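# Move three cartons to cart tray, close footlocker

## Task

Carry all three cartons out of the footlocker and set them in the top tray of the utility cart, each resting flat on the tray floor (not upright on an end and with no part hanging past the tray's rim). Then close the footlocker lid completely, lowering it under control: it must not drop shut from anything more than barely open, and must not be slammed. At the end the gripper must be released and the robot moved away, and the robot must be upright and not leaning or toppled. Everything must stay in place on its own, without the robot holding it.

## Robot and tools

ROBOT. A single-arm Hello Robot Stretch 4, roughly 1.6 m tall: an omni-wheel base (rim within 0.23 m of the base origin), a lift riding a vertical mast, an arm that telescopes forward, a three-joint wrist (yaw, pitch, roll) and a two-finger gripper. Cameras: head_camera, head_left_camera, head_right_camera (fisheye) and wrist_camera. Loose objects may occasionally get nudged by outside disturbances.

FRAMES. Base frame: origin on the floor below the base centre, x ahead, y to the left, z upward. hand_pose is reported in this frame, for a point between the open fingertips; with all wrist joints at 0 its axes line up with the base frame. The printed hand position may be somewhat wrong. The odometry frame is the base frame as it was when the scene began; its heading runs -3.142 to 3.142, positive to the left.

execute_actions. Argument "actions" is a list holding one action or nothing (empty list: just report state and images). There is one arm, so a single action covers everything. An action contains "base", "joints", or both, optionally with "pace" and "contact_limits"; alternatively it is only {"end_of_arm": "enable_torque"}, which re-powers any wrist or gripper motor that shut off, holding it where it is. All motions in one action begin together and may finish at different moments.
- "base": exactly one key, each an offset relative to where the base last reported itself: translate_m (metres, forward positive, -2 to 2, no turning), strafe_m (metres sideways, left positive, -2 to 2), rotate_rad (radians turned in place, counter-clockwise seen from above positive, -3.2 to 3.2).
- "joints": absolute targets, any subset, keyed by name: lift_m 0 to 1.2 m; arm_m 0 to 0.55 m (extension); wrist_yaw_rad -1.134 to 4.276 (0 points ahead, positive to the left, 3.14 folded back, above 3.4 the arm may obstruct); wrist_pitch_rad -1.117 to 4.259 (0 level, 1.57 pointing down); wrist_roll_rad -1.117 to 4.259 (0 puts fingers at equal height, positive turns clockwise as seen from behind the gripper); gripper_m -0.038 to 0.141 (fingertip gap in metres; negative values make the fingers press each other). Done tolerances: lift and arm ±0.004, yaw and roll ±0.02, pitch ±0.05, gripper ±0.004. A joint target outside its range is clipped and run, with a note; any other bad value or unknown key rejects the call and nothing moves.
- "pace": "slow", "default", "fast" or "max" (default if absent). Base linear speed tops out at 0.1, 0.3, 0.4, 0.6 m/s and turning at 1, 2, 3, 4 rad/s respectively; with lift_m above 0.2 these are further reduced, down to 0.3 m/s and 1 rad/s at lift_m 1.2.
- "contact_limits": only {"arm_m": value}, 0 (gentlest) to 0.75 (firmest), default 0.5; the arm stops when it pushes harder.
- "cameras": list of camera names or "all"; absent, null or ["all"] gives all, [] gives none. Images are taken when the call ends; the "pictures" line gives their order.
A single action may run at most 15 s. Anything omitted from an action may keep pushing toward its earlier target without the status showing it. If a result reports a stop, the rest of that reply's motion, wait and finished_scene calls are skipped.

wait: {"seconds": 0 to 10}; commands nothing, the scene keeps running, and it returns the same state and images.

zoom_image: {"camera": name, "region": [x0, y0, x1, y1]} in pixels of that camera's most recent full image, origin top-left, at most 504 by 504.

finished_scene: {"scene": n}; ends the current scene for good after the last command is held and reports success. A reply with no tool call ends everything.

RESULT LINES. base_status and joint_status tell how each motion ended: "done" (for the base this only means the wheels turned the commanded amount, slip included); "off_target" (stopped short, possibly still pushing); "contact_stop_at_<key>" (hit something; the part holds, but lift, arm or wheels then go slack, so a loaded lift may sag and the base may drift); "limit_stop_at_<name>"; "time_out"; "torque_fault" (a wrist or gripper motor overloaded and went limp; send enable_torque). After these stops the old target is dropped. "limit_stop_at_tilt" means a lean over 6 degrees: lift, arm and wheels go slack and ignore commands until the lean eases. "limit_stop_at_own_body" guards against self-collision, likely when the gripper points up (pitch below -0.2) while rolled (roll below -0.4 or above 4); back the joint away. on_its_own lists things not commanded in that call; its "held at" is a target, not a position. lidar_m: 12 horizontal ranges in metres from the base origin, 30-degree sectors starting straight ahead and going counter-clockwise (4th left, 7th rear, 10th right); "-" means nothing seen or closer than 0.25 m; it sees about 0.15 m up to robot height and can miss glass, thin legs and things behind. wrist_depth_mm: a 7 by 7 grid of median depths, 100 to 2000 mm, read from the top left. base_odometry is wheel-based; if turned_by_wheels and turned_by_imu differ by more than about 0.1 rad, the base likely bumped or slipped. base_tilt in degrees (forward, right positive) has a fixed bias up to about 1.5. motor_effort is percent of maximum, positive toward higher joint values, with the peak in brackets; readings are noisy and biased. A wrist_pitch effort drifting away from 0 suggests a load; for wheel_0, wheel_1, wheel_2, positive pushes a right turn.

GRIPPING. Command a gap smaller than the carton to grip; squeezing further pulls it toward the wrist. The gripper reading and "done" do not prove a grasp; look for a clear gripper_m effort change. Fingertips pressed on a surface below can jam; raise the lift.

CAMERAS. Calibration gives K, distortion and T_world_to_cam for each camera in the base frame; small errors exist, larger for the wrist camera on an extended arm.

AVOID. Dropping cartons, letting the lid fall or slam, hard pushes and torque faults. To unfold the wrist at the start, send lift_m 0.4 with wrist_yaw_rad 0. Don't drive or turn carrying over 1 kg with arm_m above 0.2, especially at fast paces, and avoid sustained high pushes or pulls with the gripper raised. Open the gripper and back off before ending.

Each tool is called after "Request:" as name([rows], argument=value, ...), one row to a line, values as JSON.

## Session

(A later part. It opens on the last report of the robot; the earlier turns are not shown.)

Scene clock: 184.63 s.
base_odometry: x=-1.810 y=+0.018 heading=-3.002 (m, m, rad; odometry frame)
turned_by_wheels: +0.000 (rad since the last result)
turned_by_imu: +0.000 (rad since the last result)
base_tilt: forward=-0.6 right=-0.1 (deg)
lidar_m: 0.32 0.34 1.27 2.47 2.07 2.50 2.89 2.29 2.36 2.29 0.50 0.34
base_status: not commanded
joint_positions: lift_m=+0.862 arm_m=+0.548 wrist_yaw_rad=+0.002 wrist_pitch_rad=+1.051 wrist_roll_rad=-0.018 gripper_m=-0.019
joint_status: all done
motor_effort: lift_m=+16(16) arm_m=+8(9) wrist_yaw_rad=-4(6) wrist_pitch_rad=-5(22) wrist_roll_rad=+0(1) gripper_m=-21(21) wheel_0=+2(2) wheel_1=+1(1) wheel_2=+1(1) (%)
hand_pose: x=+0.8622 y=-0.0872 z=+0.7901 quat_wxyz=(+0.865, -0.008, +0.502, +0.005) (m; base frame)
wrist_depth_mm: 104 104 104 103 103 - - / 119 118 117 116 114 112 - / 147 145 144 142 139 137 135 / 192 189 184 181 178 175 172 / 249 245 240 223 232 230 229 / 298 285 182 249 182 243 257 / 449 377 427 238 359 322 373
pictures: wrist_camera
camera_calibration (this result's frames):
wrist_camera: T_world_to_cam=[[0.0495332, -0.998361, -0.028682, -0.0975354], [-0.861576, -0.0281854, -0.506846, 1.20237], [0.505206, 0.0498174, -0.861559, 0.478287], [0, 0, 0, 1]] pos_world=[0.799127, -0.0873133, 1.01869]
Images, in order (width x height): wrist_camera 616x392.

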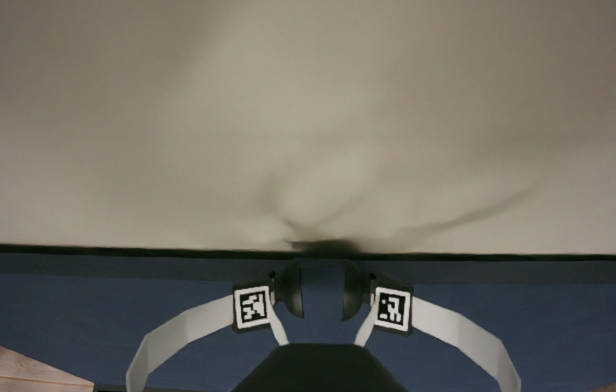

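Request:
execute_actions([
  {"joints":{"arm_m":0.476,"lift_m":0.872},"pace":"slow"},
], cameras=[])

Request:
execute_actions([
  {"joints":{"arm_m":0.357,"lift_m":0.856},"pace":"slow"},
], cameras=["wrist_camera"])

Request:
execute_actions([
  {"joints":{"arm_m":0.3,"lift_m":0.838},"pace":"slow"},
], cameras=[])

Request:
execute_actions([
  {"joints":{"arm_m":0.246,"lift_m":0.81},"pace":"slow"},
], cameras=["wrist_camera"])

Scene clock: 186.80 s.
base_odometry: x=-1.810 y=+0.018 heading=-3.002 (m, m, rad; odometry frame)
turned_by_wheels: +0.000 (rad since the last result)
turned_by_imu: -0.001 (rad since the last result)
base_tilt: forward=-0.5 right=-0.1 (deg)
lidar_m: 0.33 0.35 1.28 2.48 2.07 2.50 2.88 2.31 2.36 2.29 0.49 0.35
base_status: not commanded
joint_positions: lift_m=+0.871 arm_m=+0.478 wrist_yaw_rad=+0.001 wrist_pitch_rad=+1.056 wrist_roll_rad=-0.018 gripper_m=-0.019
joint_status: all done
motor_effort: lift_m=+29(31) arm_m=-9(7) wrist_yaw_rad=-3(4) wrist_pitch_rad=-17(28) wrist_roll_rad=+2(1) gripper_m=-23(24) wheel_0=+3(2) wheel_1=+1(1) wheel_2=+2(1) (%)
hand_pose: x=+0.7907 y=-0.0873 z=+0.7985 quat_wxyz=(+0.864, -0.008, +0.504, +0.005) (m; base frame)
wrist_depth_mm: 189 185 181 180 178 178 178 / 218 217 215 213 211 207 204 / 271 267 265 262 257 252 250 / 355 349 343 334 329 324 317 / 255 421 415 404 397 389 384 / 384 347 182 278 181 270 304 / 976 654 904 345 621 521 627
pictures: none
No camera images: the call's "cameras" was empty. Leave "cameras" out to get every camera's image.

Scene clock: 189.27 s.
base_odometry: x=-1.810 y=+0.018 heading=-3.002 (m, m, rad; odometry frame)
turned_by_wheels: +0.000 (rad since the last result)
turned_by_imu: -0.001 (rad since the last result)
base_tilt: forward=-0.6 right=-0.1 (deg)
lidar_m: 0.34 0.35 1.26 2.46 2.04 2.51 2.90 2.29 2.35 2.28 0.50 0.36
base_status: not commanded
joint_positions: lift_m=+0.856 arm_m=+0.359 wrist_yaw_rad=+0.002 wrist_pitch_rad=+1.056 wrist_roll_rad=-0.018 gripper_m=-0.019
joint_status: all done
motor_effort: lift_m=+21(28) arm_m=-10(11) wrist_yaw_rad=-4(4) wrist_pitch_rad=-18(25) wrist_roll_rad=+1(1) gripper_m=-26(25) wheel_0=+2(2) wheel_1=+1(1) wheel_2=+2(1) (%)
hand_pose: x=+0.6718 y=-0.0872 z=+0.7831 quat_wxyz=(+0.864, -0.008, +0.504, +0.005) (m; base frame)
wrist_depth_mm: 334 327 320 319 314 314 309 / 387 389 382 379 370 366 359 / 480 477 473 466 455 449 439 / 634 615 609 597 585 574 569 / 778 707 691 289 238 234 234 / 1025 788 183 788 181 759 917 / 960 634 904 530 891 707 668
pictures: wrist_camera
camera_calibration (this result's frames):
wrist_camera: T_world_to_cam=[[0.0493848, -0.998362, -0.0289027, -0.0880394], [-0.86391, -0.0281763, -0.502857, 1.03321], [0.501219, 0.0498029, -0.863886, 0.572891], [0, 0, 0, 1]] pos_world=[0.609806, -0.0873147, 1.01193]
Images, in order (width x height): wrist_camera 616x392.

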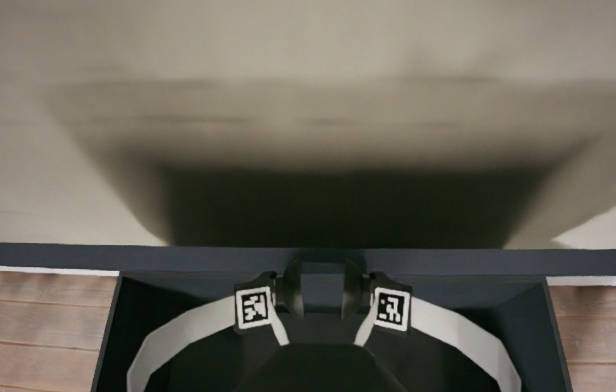

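Scene clock: 191.07 s.
base_odometry: x=-1.810 y=+0.018 heading=-3.002 (m, m, rad; odometry frame)
turned_by_wheels: +0.000 (rad since the last result)
turned_by_imu: -0.001 (rad since the last result)
base_tilt: forward=-0.5 right=-0.1 (deg)
lidar_m: 0.32 0.34 1.27 2.48 2.06 2.47 2.89 2.30 2.36 2.25 0.48 0.34
base_status: not commanded
joint_positions: lift_m=+0.838 arm_m=+0.302 wrist_yaw_rad=+0.002 wrist_pitch_rad=+1.056 wrist_roll_rad=-0.018 gripper_m=-0.019
joint_status: all done
motor_effort: lift_m=+23(22) arm_m=-10(11) wrist_yaw_rad=-5(7) wrist_pitch_rad=-17(18) wrist_roll_rad=+1(1) gripper_m=-24(26) wheel_0=+3(2) wheel_1=+1(1) wheel_2=+1(1) (%)
hand_pose: x=+0.6150 y=-0.0871 z=+0.7650 quat_wxyz=(+0.864, -0.008, +0.504, +0.006) (m; base frame)
wrist_depth_mm: 404 394 387 384 377 377 373 / 466 466 462 455 452 442 436 / 585 574 564 559 549 539 535 / 759 750 732 723 707 699 683 / 255 279 324 240 375 397 397 / 991 778 182 931 182 831 676 / 946 640 904 521 878 707 654
pictures: none
No camera images: the call's "cameras" was empty. Leave "cameras" out to get every camera's image.

Scene clock: 192.83 s.
base_odometry: x=-1.809 y=+0.018 heading=-3.002 (m, m, rad; odometry frame)
turned_by_wheels: +0.000 (rad since the last result)
turned_by_imu: -0.001 (rad since the last result)
base_tilt: forward=-0.5 right=-0.1 (deg)
lidar_m: 0.30 0.34 1.27 2.48 2.07 2.50 2.89 2.31 2.35 2.28 0.48 0.35
base_status: not commanded
joint_positions: lift_m=+0.810 arm_m=+0.248 wrist_yaw_rad=+0.002 wrist_pitch_rad=+1.054 wrist_roll_rad=-0.018 gripper_m=-0.019
joint_status: all done
motor_effort: lift_m=+22(23) arm_m=-10(12) wrist_yaw_rad=-4(5) wrist_pitch_rad=-13(18) wrist_roll_rad=+1(2) gripper_m=-22(21) wheel_0=+2(2) wheel_1=+1(1) wheel_2=+1(1) (%)
hand_pose: x=+0.5613 y=-0.0872 z=+0.7373 quat_wxyz=(+0.864, -0.008, +0.503, +0.005) (m; base frame)
wrist_depth_mm: 469 459 449 449 439 439 433 / 539 535 530 530 521 512 504 / 668 661 661 640 634 627 615 / 831 820 798 788 778 759 741 / 296 242 237 234 238 237 235 / 976 723 183 904 182 831 668 / 931 621 866 508 854 715 627
pictures: wrist_camera
camera_calibration (this result's frames):
wrist_camera: T_world_to_cam=[[0.0496787, -0.99835, -0.0288145, -0.0841025], [-0.862971, -0.0283825, -0.504456, 0.915375], [0.502806, 0.0499268, -0.862956, 0.587103], [0, 0, 0, 1]] pos_world=[0.498921, -0.0872953, 0.965987]
Images, in order (width x height): wrist_camera 616x392.

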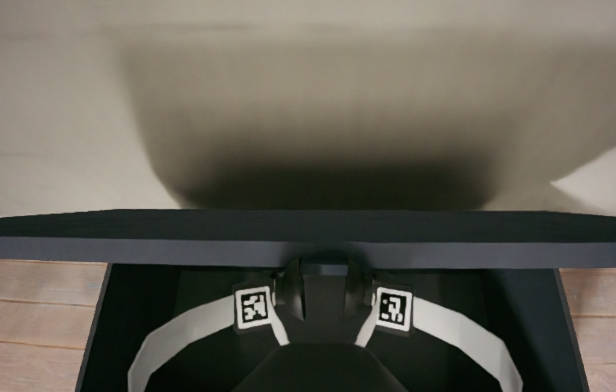

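Request:
execute_actions([
  {"joints":{"arm_m":0.192,"lift_m":0.762},"pace":"slow"},
], cameras=[])

Request:
execute_actions([
  {"joints":{"arm_m":0.151,"lift_m":0.727},"pace":"slow"},
], cameras=["wrist_camera"])

Request:
execute_actions([
  {"joints":{"arm_m":0.081,"lift_m":0.634},"pace":"slow"},
], cameras=["wrist_camera"])

Scene clock: 194.77 s.
base_odometry: x=-1.810 y=+0.018 heading=-3.002 (m, m, rad; odometry frame)
turned_by_wheels: +0.000 (rad since the last result)
turned_by_imu: -0.001 (rad since the last result)
base_tilt: forward=-0.6 right=-0.2 (deg)
lidar_m: 0.32 0.33 1.27 2.47 2.03 2.52 2.89 2.27 2.36 2.28 0.50 0.35
base_status: not commanded
joint_positions: lift_m=+0.762 arm_m=+0.194 wrist_yaw_rad=+0.001 wrist_pitch_rad=+1.052 wrist_roll_rad=-0.018 gripper_m=-0.019
joint_status: all done
motor_effort: lift_m=+20(23) arm_m=-10(11) wrist_yaw_rad=-3(11) wrist_pitch_rad=-8(13) wrist_roll_rad=+2(1) gripper_m=-26(22) wheel_0=+2(2) wheel_1=+1(1) wheel_2=+1(1) (%)
hand_pose: x=+0.5078 y=-0.0872 z=+0.6896 quat_wxyz=(+0.865, -0.008, +0.502, +0.005) (m; base frame)
wrist_depth_mm: 530 521 508 508 500 496 496 / 615 615 603 597 591 585 574 / 768 750 750 732 723 715 699 / 389 384 377 377 373 368 366 / 252 252 251 227 226 223 232 / 917 732 183 831 182 778 597 / 854 634 820 488 809 723 591
pictures: none
No camera images: the call's "cameras" was empty. Leave "cameras" out to get every camera's image.

Scene clock: 196.33 s.
base_odometry: x=-1.810 y=+0.018 heading=-3.002 (m, m, rad; odometry frame)
turned_by_wheels: +0.000 (rad since the last result)
turned_by_imu: -0.001 (rad since the last result)
base_tilt: forward=-0.5 right=-0.1 (deg)
lidar_m: 0.33 0.33 1.23 2.49 2.06 2.53 2.90 2.30 2.37 2.27 0.52 0.34
base_status: not commanded
joint_positions: lift_m=+0.727 arm_m=+0.153 wrist_yaw_rad=+0.002 wrist_pitch_rad=+1.052 wrist_roll_rad=-0.018 gripper_m=-0.019
joint_status: all done
motor_effort: lift_m=+20(20) arm_m=-10(8) wrist_yaw_rad=-4(11) wrist_pitch_rad=-6(20) wrist_roll_rad=+1(1) gripper_m=-24(24) wheel_0=+2(2) wheel_1=+1(1) wheel_2=+1(1) (%)
hand_pose: x=+0.4670 y=-0.0872 z=+0.6547 quat_wxyz=(+0.865, -0.008, +0.502, +0.005) (m; base frame)
wrist_depth_mm: 574 569 559 549 549 544 539 / 676 668 661 661 640 634 621 / 798 759 654 634 627 621 707 / 324 319 315 312 309 306 301 / 243 243 241 226 225 224 231 / 866 723 183 809 182 778 591 / 569 634 798 473 778 715 591
pictures: wrist_camera
camera_calibration (this result's frames):
wrist_camera: T_world_to_cam=[[0.0495629, -0.998359, -0.0286995, -0.08184], [-0.861758, -0.0282203, -0.506533, 0.793139], [0.504892, 0.0498373, -0.861743, 0.56157], [0, 0, 0, 1]] pos_world=[0.404018, -0.0873101, 0.883331]
Images, in order (width x height): wrist_camera 616x392.

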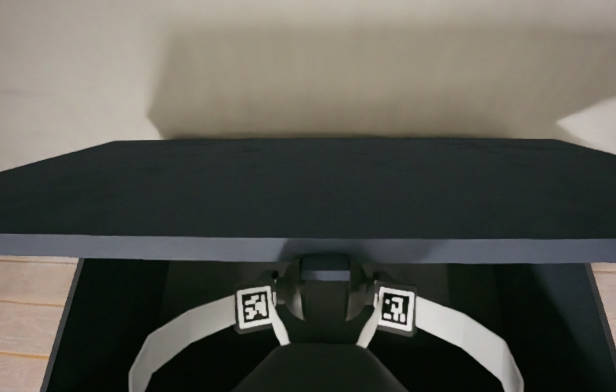

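Scene clock: 198.30 s.
base_odometry: x=-1.809 y=+0.018 heading=-3.002 (m, m, rad; odometry frame)
turned_by_wheels: +0.000 (rad since the last result)
turned_by_imu: -0.001 (rad since the last result)
base_tilt: forward=-0.5 right=-0.2 (deg)
lidar_m: 0.33 0.35 1.28 2.47 2.04 2.51 2.90 2.31 2.36 2.27 0.48 0.34
base_status: not commanded
joint_positions: lift_m=+0.634 arm_m=+0.083 wrist_yaw_rad=+0.002 wrist_pitch_rad=+1.050 wrist_roll_rad=-0.018 gripper_m=-0.019
joint_status: all done
motor_effort: lift_m=+19(19) arm_m=-10(8) wrist_yaw_rad=-3(10) wrist_pitch_rad=-1(23) wrist_roll_rad=+1(1) gripper_m=-22(23) wheel_0=+2(1) wheel_1=+1(1) wheel_2=+1(1) (%)
hand_pose: x=+0.3974 y=-0.0872 z=+0.5621 quat_wxyz=(+0.865, -0.008, +0.501, +0.005) (m; base frame)
wrist_depth_mm: 661 654 640 627 627 621 615 / 741 580 549 535 530 521 517 / 375 366 355 349 347 342 338 / 271 268 264 260 257 255 252 / 236 233 229 224 224 222 535 / 517 723 182 723 182 732 597 / 500 418 707 430 691 392 564
pictures: wrist_camera
camera_calibration (this result's frames):
wrist_camera: T_world_to_cam=[[0.0496189, -0.998358, -0.0286193, -0.0811166], [-0.860909, -0.0282258, -0.507976, 0.68673], [0.506334, 0.0498438, -0.860896, 0.515799], [0, 0, 0, 1]] pos_world=[0.33407, -0.0873094, 0.79057]
Images, in order (width x height): wrist_camera 616x392.

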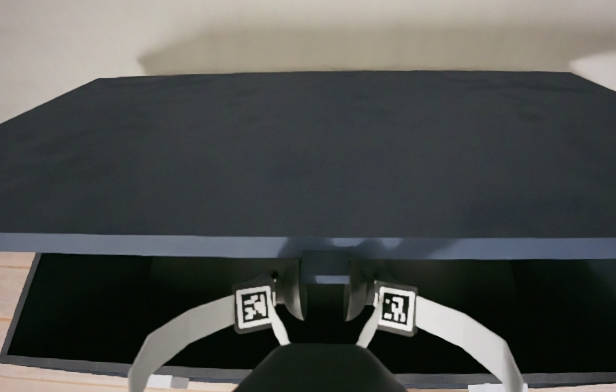

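Request:
execute_actions([
  {"joints":{"arm_m":0.055,"lift_m":0.582},"pace":"slow"},
], cameras=[])

Request:
execute_actions([
  {"joints":{"arm_m":0.036,"lift_m":0.527},"pace":"slow"},
], cameras=[])

Request:
execute_actions([
  {"joints":{"arm_m":0.023,"lift_m":0.451},"pace":"slow"},
], cameras=["wrist_camera"])

Request:
execute_actions([
  {"joints":{"lift_m":0.415},"pace":"slow"},
], cameras=["wrist_camera"])

Scene clock: 199.70 s.
base_odometry: x=-1.809 y=+0.018 heading=-3.002 (m, m, rad; odometry frame)
turned_by_wheels: +0.000 (rad since the last result)
turned_by_imu: -0.001 (rad since the last result)
base_tilt: forward=-0.6 right=-0.1 (deg)
lidar_m: 0.33 0.35 1.25 2.45 2.02 2.48 2.89 2.30 2.35 2.27 0.50 0.38
base_status: not commanded
joint_positions: lift_m=+0.582 arm_m=+0.057 wrist_yaw_rad=+0.001 wrist_pitch_rad=+1.051 wrist_roll_rad=-0.018 gripper_m=-0.019
joint_status: all done
motor_effort: lift_m=+18(18) arm_m=-10(10) wrist_yaw_rad=+0(3) wrist_pitch_rad=-5(7) wrist_roll_rad=+1(1) gripper_m=-21(21) wheel_0=+2(1) wheel_1=+1(1) wheel_2=+0(1) (%)
hand_pose: x=+0.3710 y=-0.0873 z=+0.5100 quat_wxyz=(+0.865, -0.008, +0.502, +0.005) (m; base frame)
wrist_depth_mm: 683 647 627 627 615 574 569 / 449 430 415 407 402 394 394 / 327 319 314 307 303 300 297 / 258 255 252 248 246 243 240 / 449 233 228 220 221 218 535 / 492 691 182 683 182 683 597 / 676 379 569 257 647 357 496
pictures: none
No camera images: the call's "cameras" was empty. Leave "cameras" out to get every camera's image.

Scene clock: 201.03 s.
base_odometry: x=-1.810 y=+0.018 heading=-3.002 (m, m, rad; odometry frame)
turned_by_wheels: +0.000 (rad since the last result)
turned_by_imu: -0.001 (rad since the last result)
base_tilt: forward=-0.6 right=-0.1 (deg)
lidar_m: 0.34 0.34 1.27 2.47 2.05 2.47 2.90 2.30 2.34 2.29 0.49 0.37
base_status: not commanded
joint_positions: lift_m=+0.527 arm_m=+0.037 wrist_yaw_rad=+0.000 wrist_pitch_rad=+1.055 wrist_roll_rad=-0.018 gripper_m=-0.019
joint_status: all done
motor_effort: lift_m=+17(18) arm_m=-8(9) wrist_yaw_rad=+2(7) wrist_pitch_rad=-15(15) wrist_roll_rad=+1(1) gripper_m=-20(25) wheel_0=+2(2) wheel_1=+1(1) wheel_2=+1(1) (%)
hand_pose: x=+0.3506 y=-0.0875 z=+0.4545 quat_wxyz=(+0.864, -0.008, +0.503, +0.004) (m; base frame)
wrist_depth_mm: 466 449 445 433 421 410 407 / 366 355 345 338 334 329 327 / 294 289 283 279 274 272 268 / 247 244 240 237 236 232 230 / 462 232 227 217 220 218 535 / 466 351 181 225 182 627 559 / 640 609 621 229 569 345 585
pictures: none
No camera images: the call's "cameras" was empty. Leave "cameras" out to get every camera's image.

Scene clock: 202.53 s.
base_odometry: x=-1.810 y=+0.018 heading=-3.002 (m, m, rad; odometry frame)
turned_by_wheels: +0.000 (rad since the last result)
turned_by_imu: -0.001 (rad since the last result)
base_tilt: forward=-0.6 right=-0.1 (deg)
lidar_m: 0.33 0.35 1.25 2.47 2.00 2.48 2.88 2.30 2.38 2.28 0.51 0.36
base_status: not commanded
joint_positions: lift_m=+0.451 arm_m=+0.024 wrist_yaw_rad=-0.002 wrist_pitch_rad=+1.059 wrist_roll_rad=-0.018 gripper_m=-0.019
joint_status: all done
on_its_own: wrist_pitch_rad is at rest, and its effort (-28) is outside its rest range (-23 to +23)
motor_effort: lift_m=+18(18) arm_m=-7(12) wrist_yaw_rad=+7(5) wrist_pitch_rad=-28(28) wrist_roll_rad=+1(1) gripper_m=-19(21) wheel_0=+2(2) wheel_1=+1(1) wheel_2=+1(1) (%)
hand_pose: x=+0.3362 y=-0.0877 z=+0.3779 quat_wxyz=(+0.863, -0.007, +0.505, +0.004) (m; base frame)
wrist_depth_mm: 349 343 338 330 325 315 314 / 304 297 291 286 282 279 276 / 266 262 257 253 250 248 244 / 236 233 230 228 224 221 220 / 278 274 226 213 218 217 236 / 415 336 182 225 183 306 303 / 574 554 554 349 544 525 535
pictures: wrist_camera
camera_calibration (this result's frames):
wrist_camera: T_world_to_cam=[[0.045816, -0.998527, -0.0290672, -0.0824175], [-0.865731, -0.0251715, -0.499876, 0.539224], [0.498408, 0.0480667, -0.865609, 0.392574], [0, 0, 0, 1]] pos_world=[0.274937, -0.0875927, 0.606965]
Images, in order (width x height): wrist_camera 616x392.

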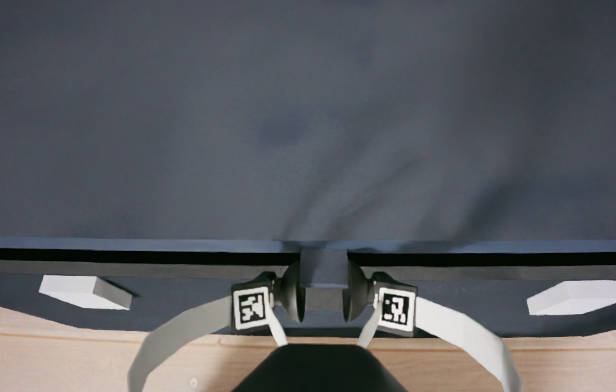

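Scene clock: 203.67 s.
base_odometry: x=-1.809 y=+0.018 heading=-3.002 (m, m, rad; odometry frame)
turned_by_wheels: +0.000 (rad since the last result)
turned_by_imu: -0.001 (rad since the last result)
base_tilt: forward=-0.6 right=-0.1 (deg)
lidar_m: 0.33 0.35 1.26 2.49 2.03 2.49 2.89 2.28 2.36 2.28 0.48 0.38
base_status: not commanded
joint_positions: lift_m=+0.416 arm_m=+0.024 wrist_yaw_rad=-0.002 wrist_pitch_rad=+1.054 wrist_roll_rad=-0.018 gripper_m=-0.020
joint_status: all done
motor_effort: lift_m=+13(17) arm_m=-6(7) wrist_yaw_rad=+8(8) wrist_pitch_rad=-13(30) wrist_roll_rad=+1(1) gripper_m=-16(18) wheel_0=+2(2) wheel_1=+1(1) wheel_2=+0(1) (%)
hand_pose: x=+0.3373 y=-0.0878 z=+0.3430 quat_wxyz=(+0.864, -0.007, +0.503, +0.004) (m; base frame)
wrist_depth_mm: 324 319 314 309 304 296 294 / 289 283 277 273 268 267 264 / 257 253 249 246 243 240 236 / 232 230 227 224 220 218 216 / 249 247 244 211 218 217 233 / 418 387 182 224 182 310 351 / 535 521 521 332 517 496 508
pictures: wrist_camera
camera_calibration (this result's frames):
wrist_camera: T_world_to_cam=[[0.0454994, -0.998549, -0.0288184, -0.0835365], [-0.863123, -0.0247719, -0.504386, 0.523493], [0.50294, 0.0478231, -0.862997, 0.359303], [0, 0, 0, 1]] pos_world=[0.274931, -0.0876303, 0.571713]
Images, in order (width x height): wrist_camera 616x392.

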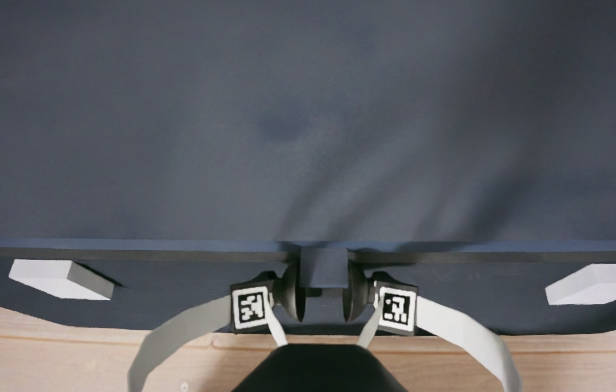

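Fingertips are catching the rim; retract a bit, then open slowly.

Request:
execute_actions([
  {"joints":{"arm_m":0.012,"lift_m":0.408},"pace":"slow"},
], cameras=["wrist_camera"])

Request:
execute_actions([
  {"joints":{"gripper_m":0.06,"arm_m":0.004},"pace":"slow"},
], cameras=[])

Request:
execute_actions([
  {"base":{"translate_m":-0.3},"joints":{"wrist_pitch_rad":0.6}},
], cameras=["wrist_camera"])

Scene clock: 204.70 s.
base_odometry: x=-1.810 y=+0.018 heading=-3.002 (m, m, rad; odometry frame)
turned_by_wheels: +0.000 (rad since the last result)
turned_by_imu: +0.000 (rad since the last result)
base_tilt: forward=-0.5 right=-0.1 (deg)
lidar_m: 0.33 0.33 1.26 2.47 2.03 2.49 2.89 2.30 2.37 2.28 0.51 0.36
base_status: not commanded
joint_positions: lift_m=+0.409 arm_m=+0.014 wrist_yaw_rad=+0.003 wrist_pitch_rad=+1.036 wrist_roll_rad=-0.018 gripper_m=-0.020
joint_status: all done
on_its_own: wrist_pitch_rad is at rest, and its effort (+40) is outside its rest range (-23 to +23)
motor_effort: lift_m=+11(14) arm_m=-12(10) wrist_yaw_rad=-9(7) wrist_pitch_rad=+40(39) wrist_roll_rad=+1(1) gripper_m=-17(19) wheel_0=+2(2) wheel_1=+1(1) wheel_2=+2(2) (%)
hand_pose: x=+0.3323 y=-0.0870 z=+0.3388 quat_wxyz=(+0.869, -0.009, +0.495, +0.006) (m; base frame)
wrist_depth_mm: 332 327 324 319 314 306 303 / 296 289 283 278 274 271 270 / 259 256 252 249 245 242 239 / 233 230 227 224 222 219 217 / 247 247 245 213 236 235 233 / 407 377 182 231 182 304 334 / 535 517 525 330 508 500 500
pictures: wrist_camera
camera_calibration (this result's frames):
wrist_camera: T_world_to_cam=[[0.0514844, -0.998283, -0.0279436, -0.0848956], [-0.85364, -0.0294683, -0.520028, 0.518818], [0.518312, 0.0506271, -0.853692, 0.350189], [0, 0, 0, 1]] pos_world=[0.265747, -0.0871902, 0.566381]
Images, in order (width x height): wrist_camera 616x392.

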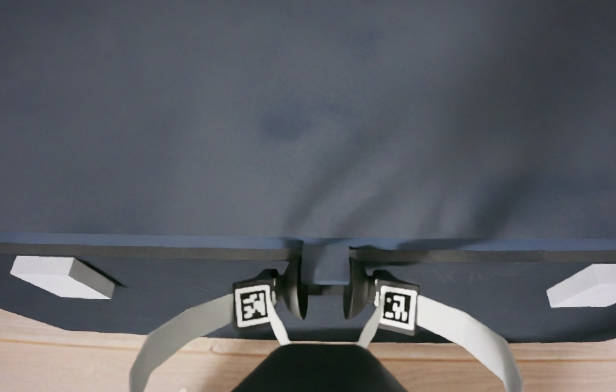

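Scene clock: 207.53 s.
base_odometry: x=-1.810 y=+0.018 heading=-3.002 (m, m, rad; odometry frame)
turned_by_wheels: +0.000 (rad since the last result)
turned_by_imu: -0.001 (rad since the last result)
base_tilt: forward=-0.6 right=-0.1 (deg)
lidar_m: 0.34 0.34 1.26 2.48 2.04 2.50 2.89 2.31 2.39 2.29 0.51 0.37
base_status: not commanded
joint_positions: lift_m=+0.409 arm_m=+0.005 wrist_yaw_rad=-0.002 wrist_pitch_rad=+1.034 wrist_roll_rad=-0.018 gripper_m=+0.060
joint_status: all done
on_its_own: wrist_pitch_rad is at rest, and its effort (+45) is outside its rest range (-23 to +23)
motor_effort: lift_m=+9(11) arm_m=-7(9) wrist_yaw_rad=+5(8) wrist_pitch_rad=+45(48) wrist_roll_rad=+1(2) gripper_m=-3(21) wheel_0=+2(2) wheel_1=+1(1) wheel_2=+1(2) (%)
hand_pose: x=+0.3234 y=-0.0876 z=+0.3392 quat_wxyz=(+0.869, -0.008, +0.494, +0.004) (m; base frame)
wrist_depth_mm: 347 340 336 334 327 320 319 / 306 301 296 290 287 285 282 / 272 266 263 259 256 253 251 / 242 239 237 235 232 230 228 / 253 251 249 221 220 241 239 / 407 384 190 229 185 343 345 / 539 525 525 137 512 504 508
pictures: none
No camera images: the call's "cameras" was empty. Leave "cameras" out to get every camera's image.

Scene clock: 210.00 s.
base_odometry: x=-1.512 y=+0.060 heading=-3.002 (m, m, rad; odometry frame)
turned_by_wheels: +0.000 (rad since the last result)
turned_by_imu: -0.001 (rad since the last result)
base_tilt: forward=-0.5 right=-0.1 (deg)
lidar_m: 0.68 0.72 1.69 2.47 1.90 2.48 2.59 2.03 2.36 2.28 1.69 0.71
base_status: done
joint_positions: lift_m=+0.408 arm_m=+0.005 wrist_yaw_rad=+0.000 wrist_pitch_rad=+0.602 wrist_roll_rad=-0.018 gripper_m=+0.060
joint_status: all done
motor_effort: lift_m=+19(19) arm_m=-3(7) wrist_yaw_rad=+1(19) wrist_pitch_rad=-7(69) wrist_roll_rad=+1(1) gripper_m=-3(4) wheel_0=-2(7) wheel_1=+0(4) wheel_2=+0(8) (%)
hand_pose: x=+0.4132 y=-0.0874 z=+0.4230 quat_wxyz=(+0.955, -0.009, +0.296, +0.003) (m; base frame)
wrist_depth_mm: 917 891 866 866 854 854 831 / 960 931 759 732 715 707 891 / 1060 554 544 535 525 521 517 / 1042 564 559 554 544 539 535 / 878 640 615 615 597 597 615 / 741 723 198 683 201 668 683 / 654 634 634 136 621 609 615
pictures: wrist_camera
camera_calibration (this result's frames):
wrist_camera: T_world_to_cam=[[0.0555624, -0.998443, -0.00501788, -0.098582], [-0.555997, -0.0267656, -0.830753, 0.640323], [0.829325, 0.0489485, -0.556618, 0.125802], [0, 0, 0, 1]] pos_world=[0.257164, -0.0874477, 0.601479]
Images, in order (width x height): wrist_camera 616x392.

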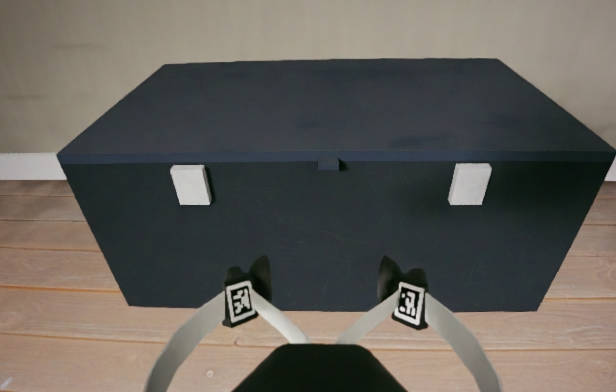

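Request:
finished_scene(scene=1)

The scene is finished: the task was done.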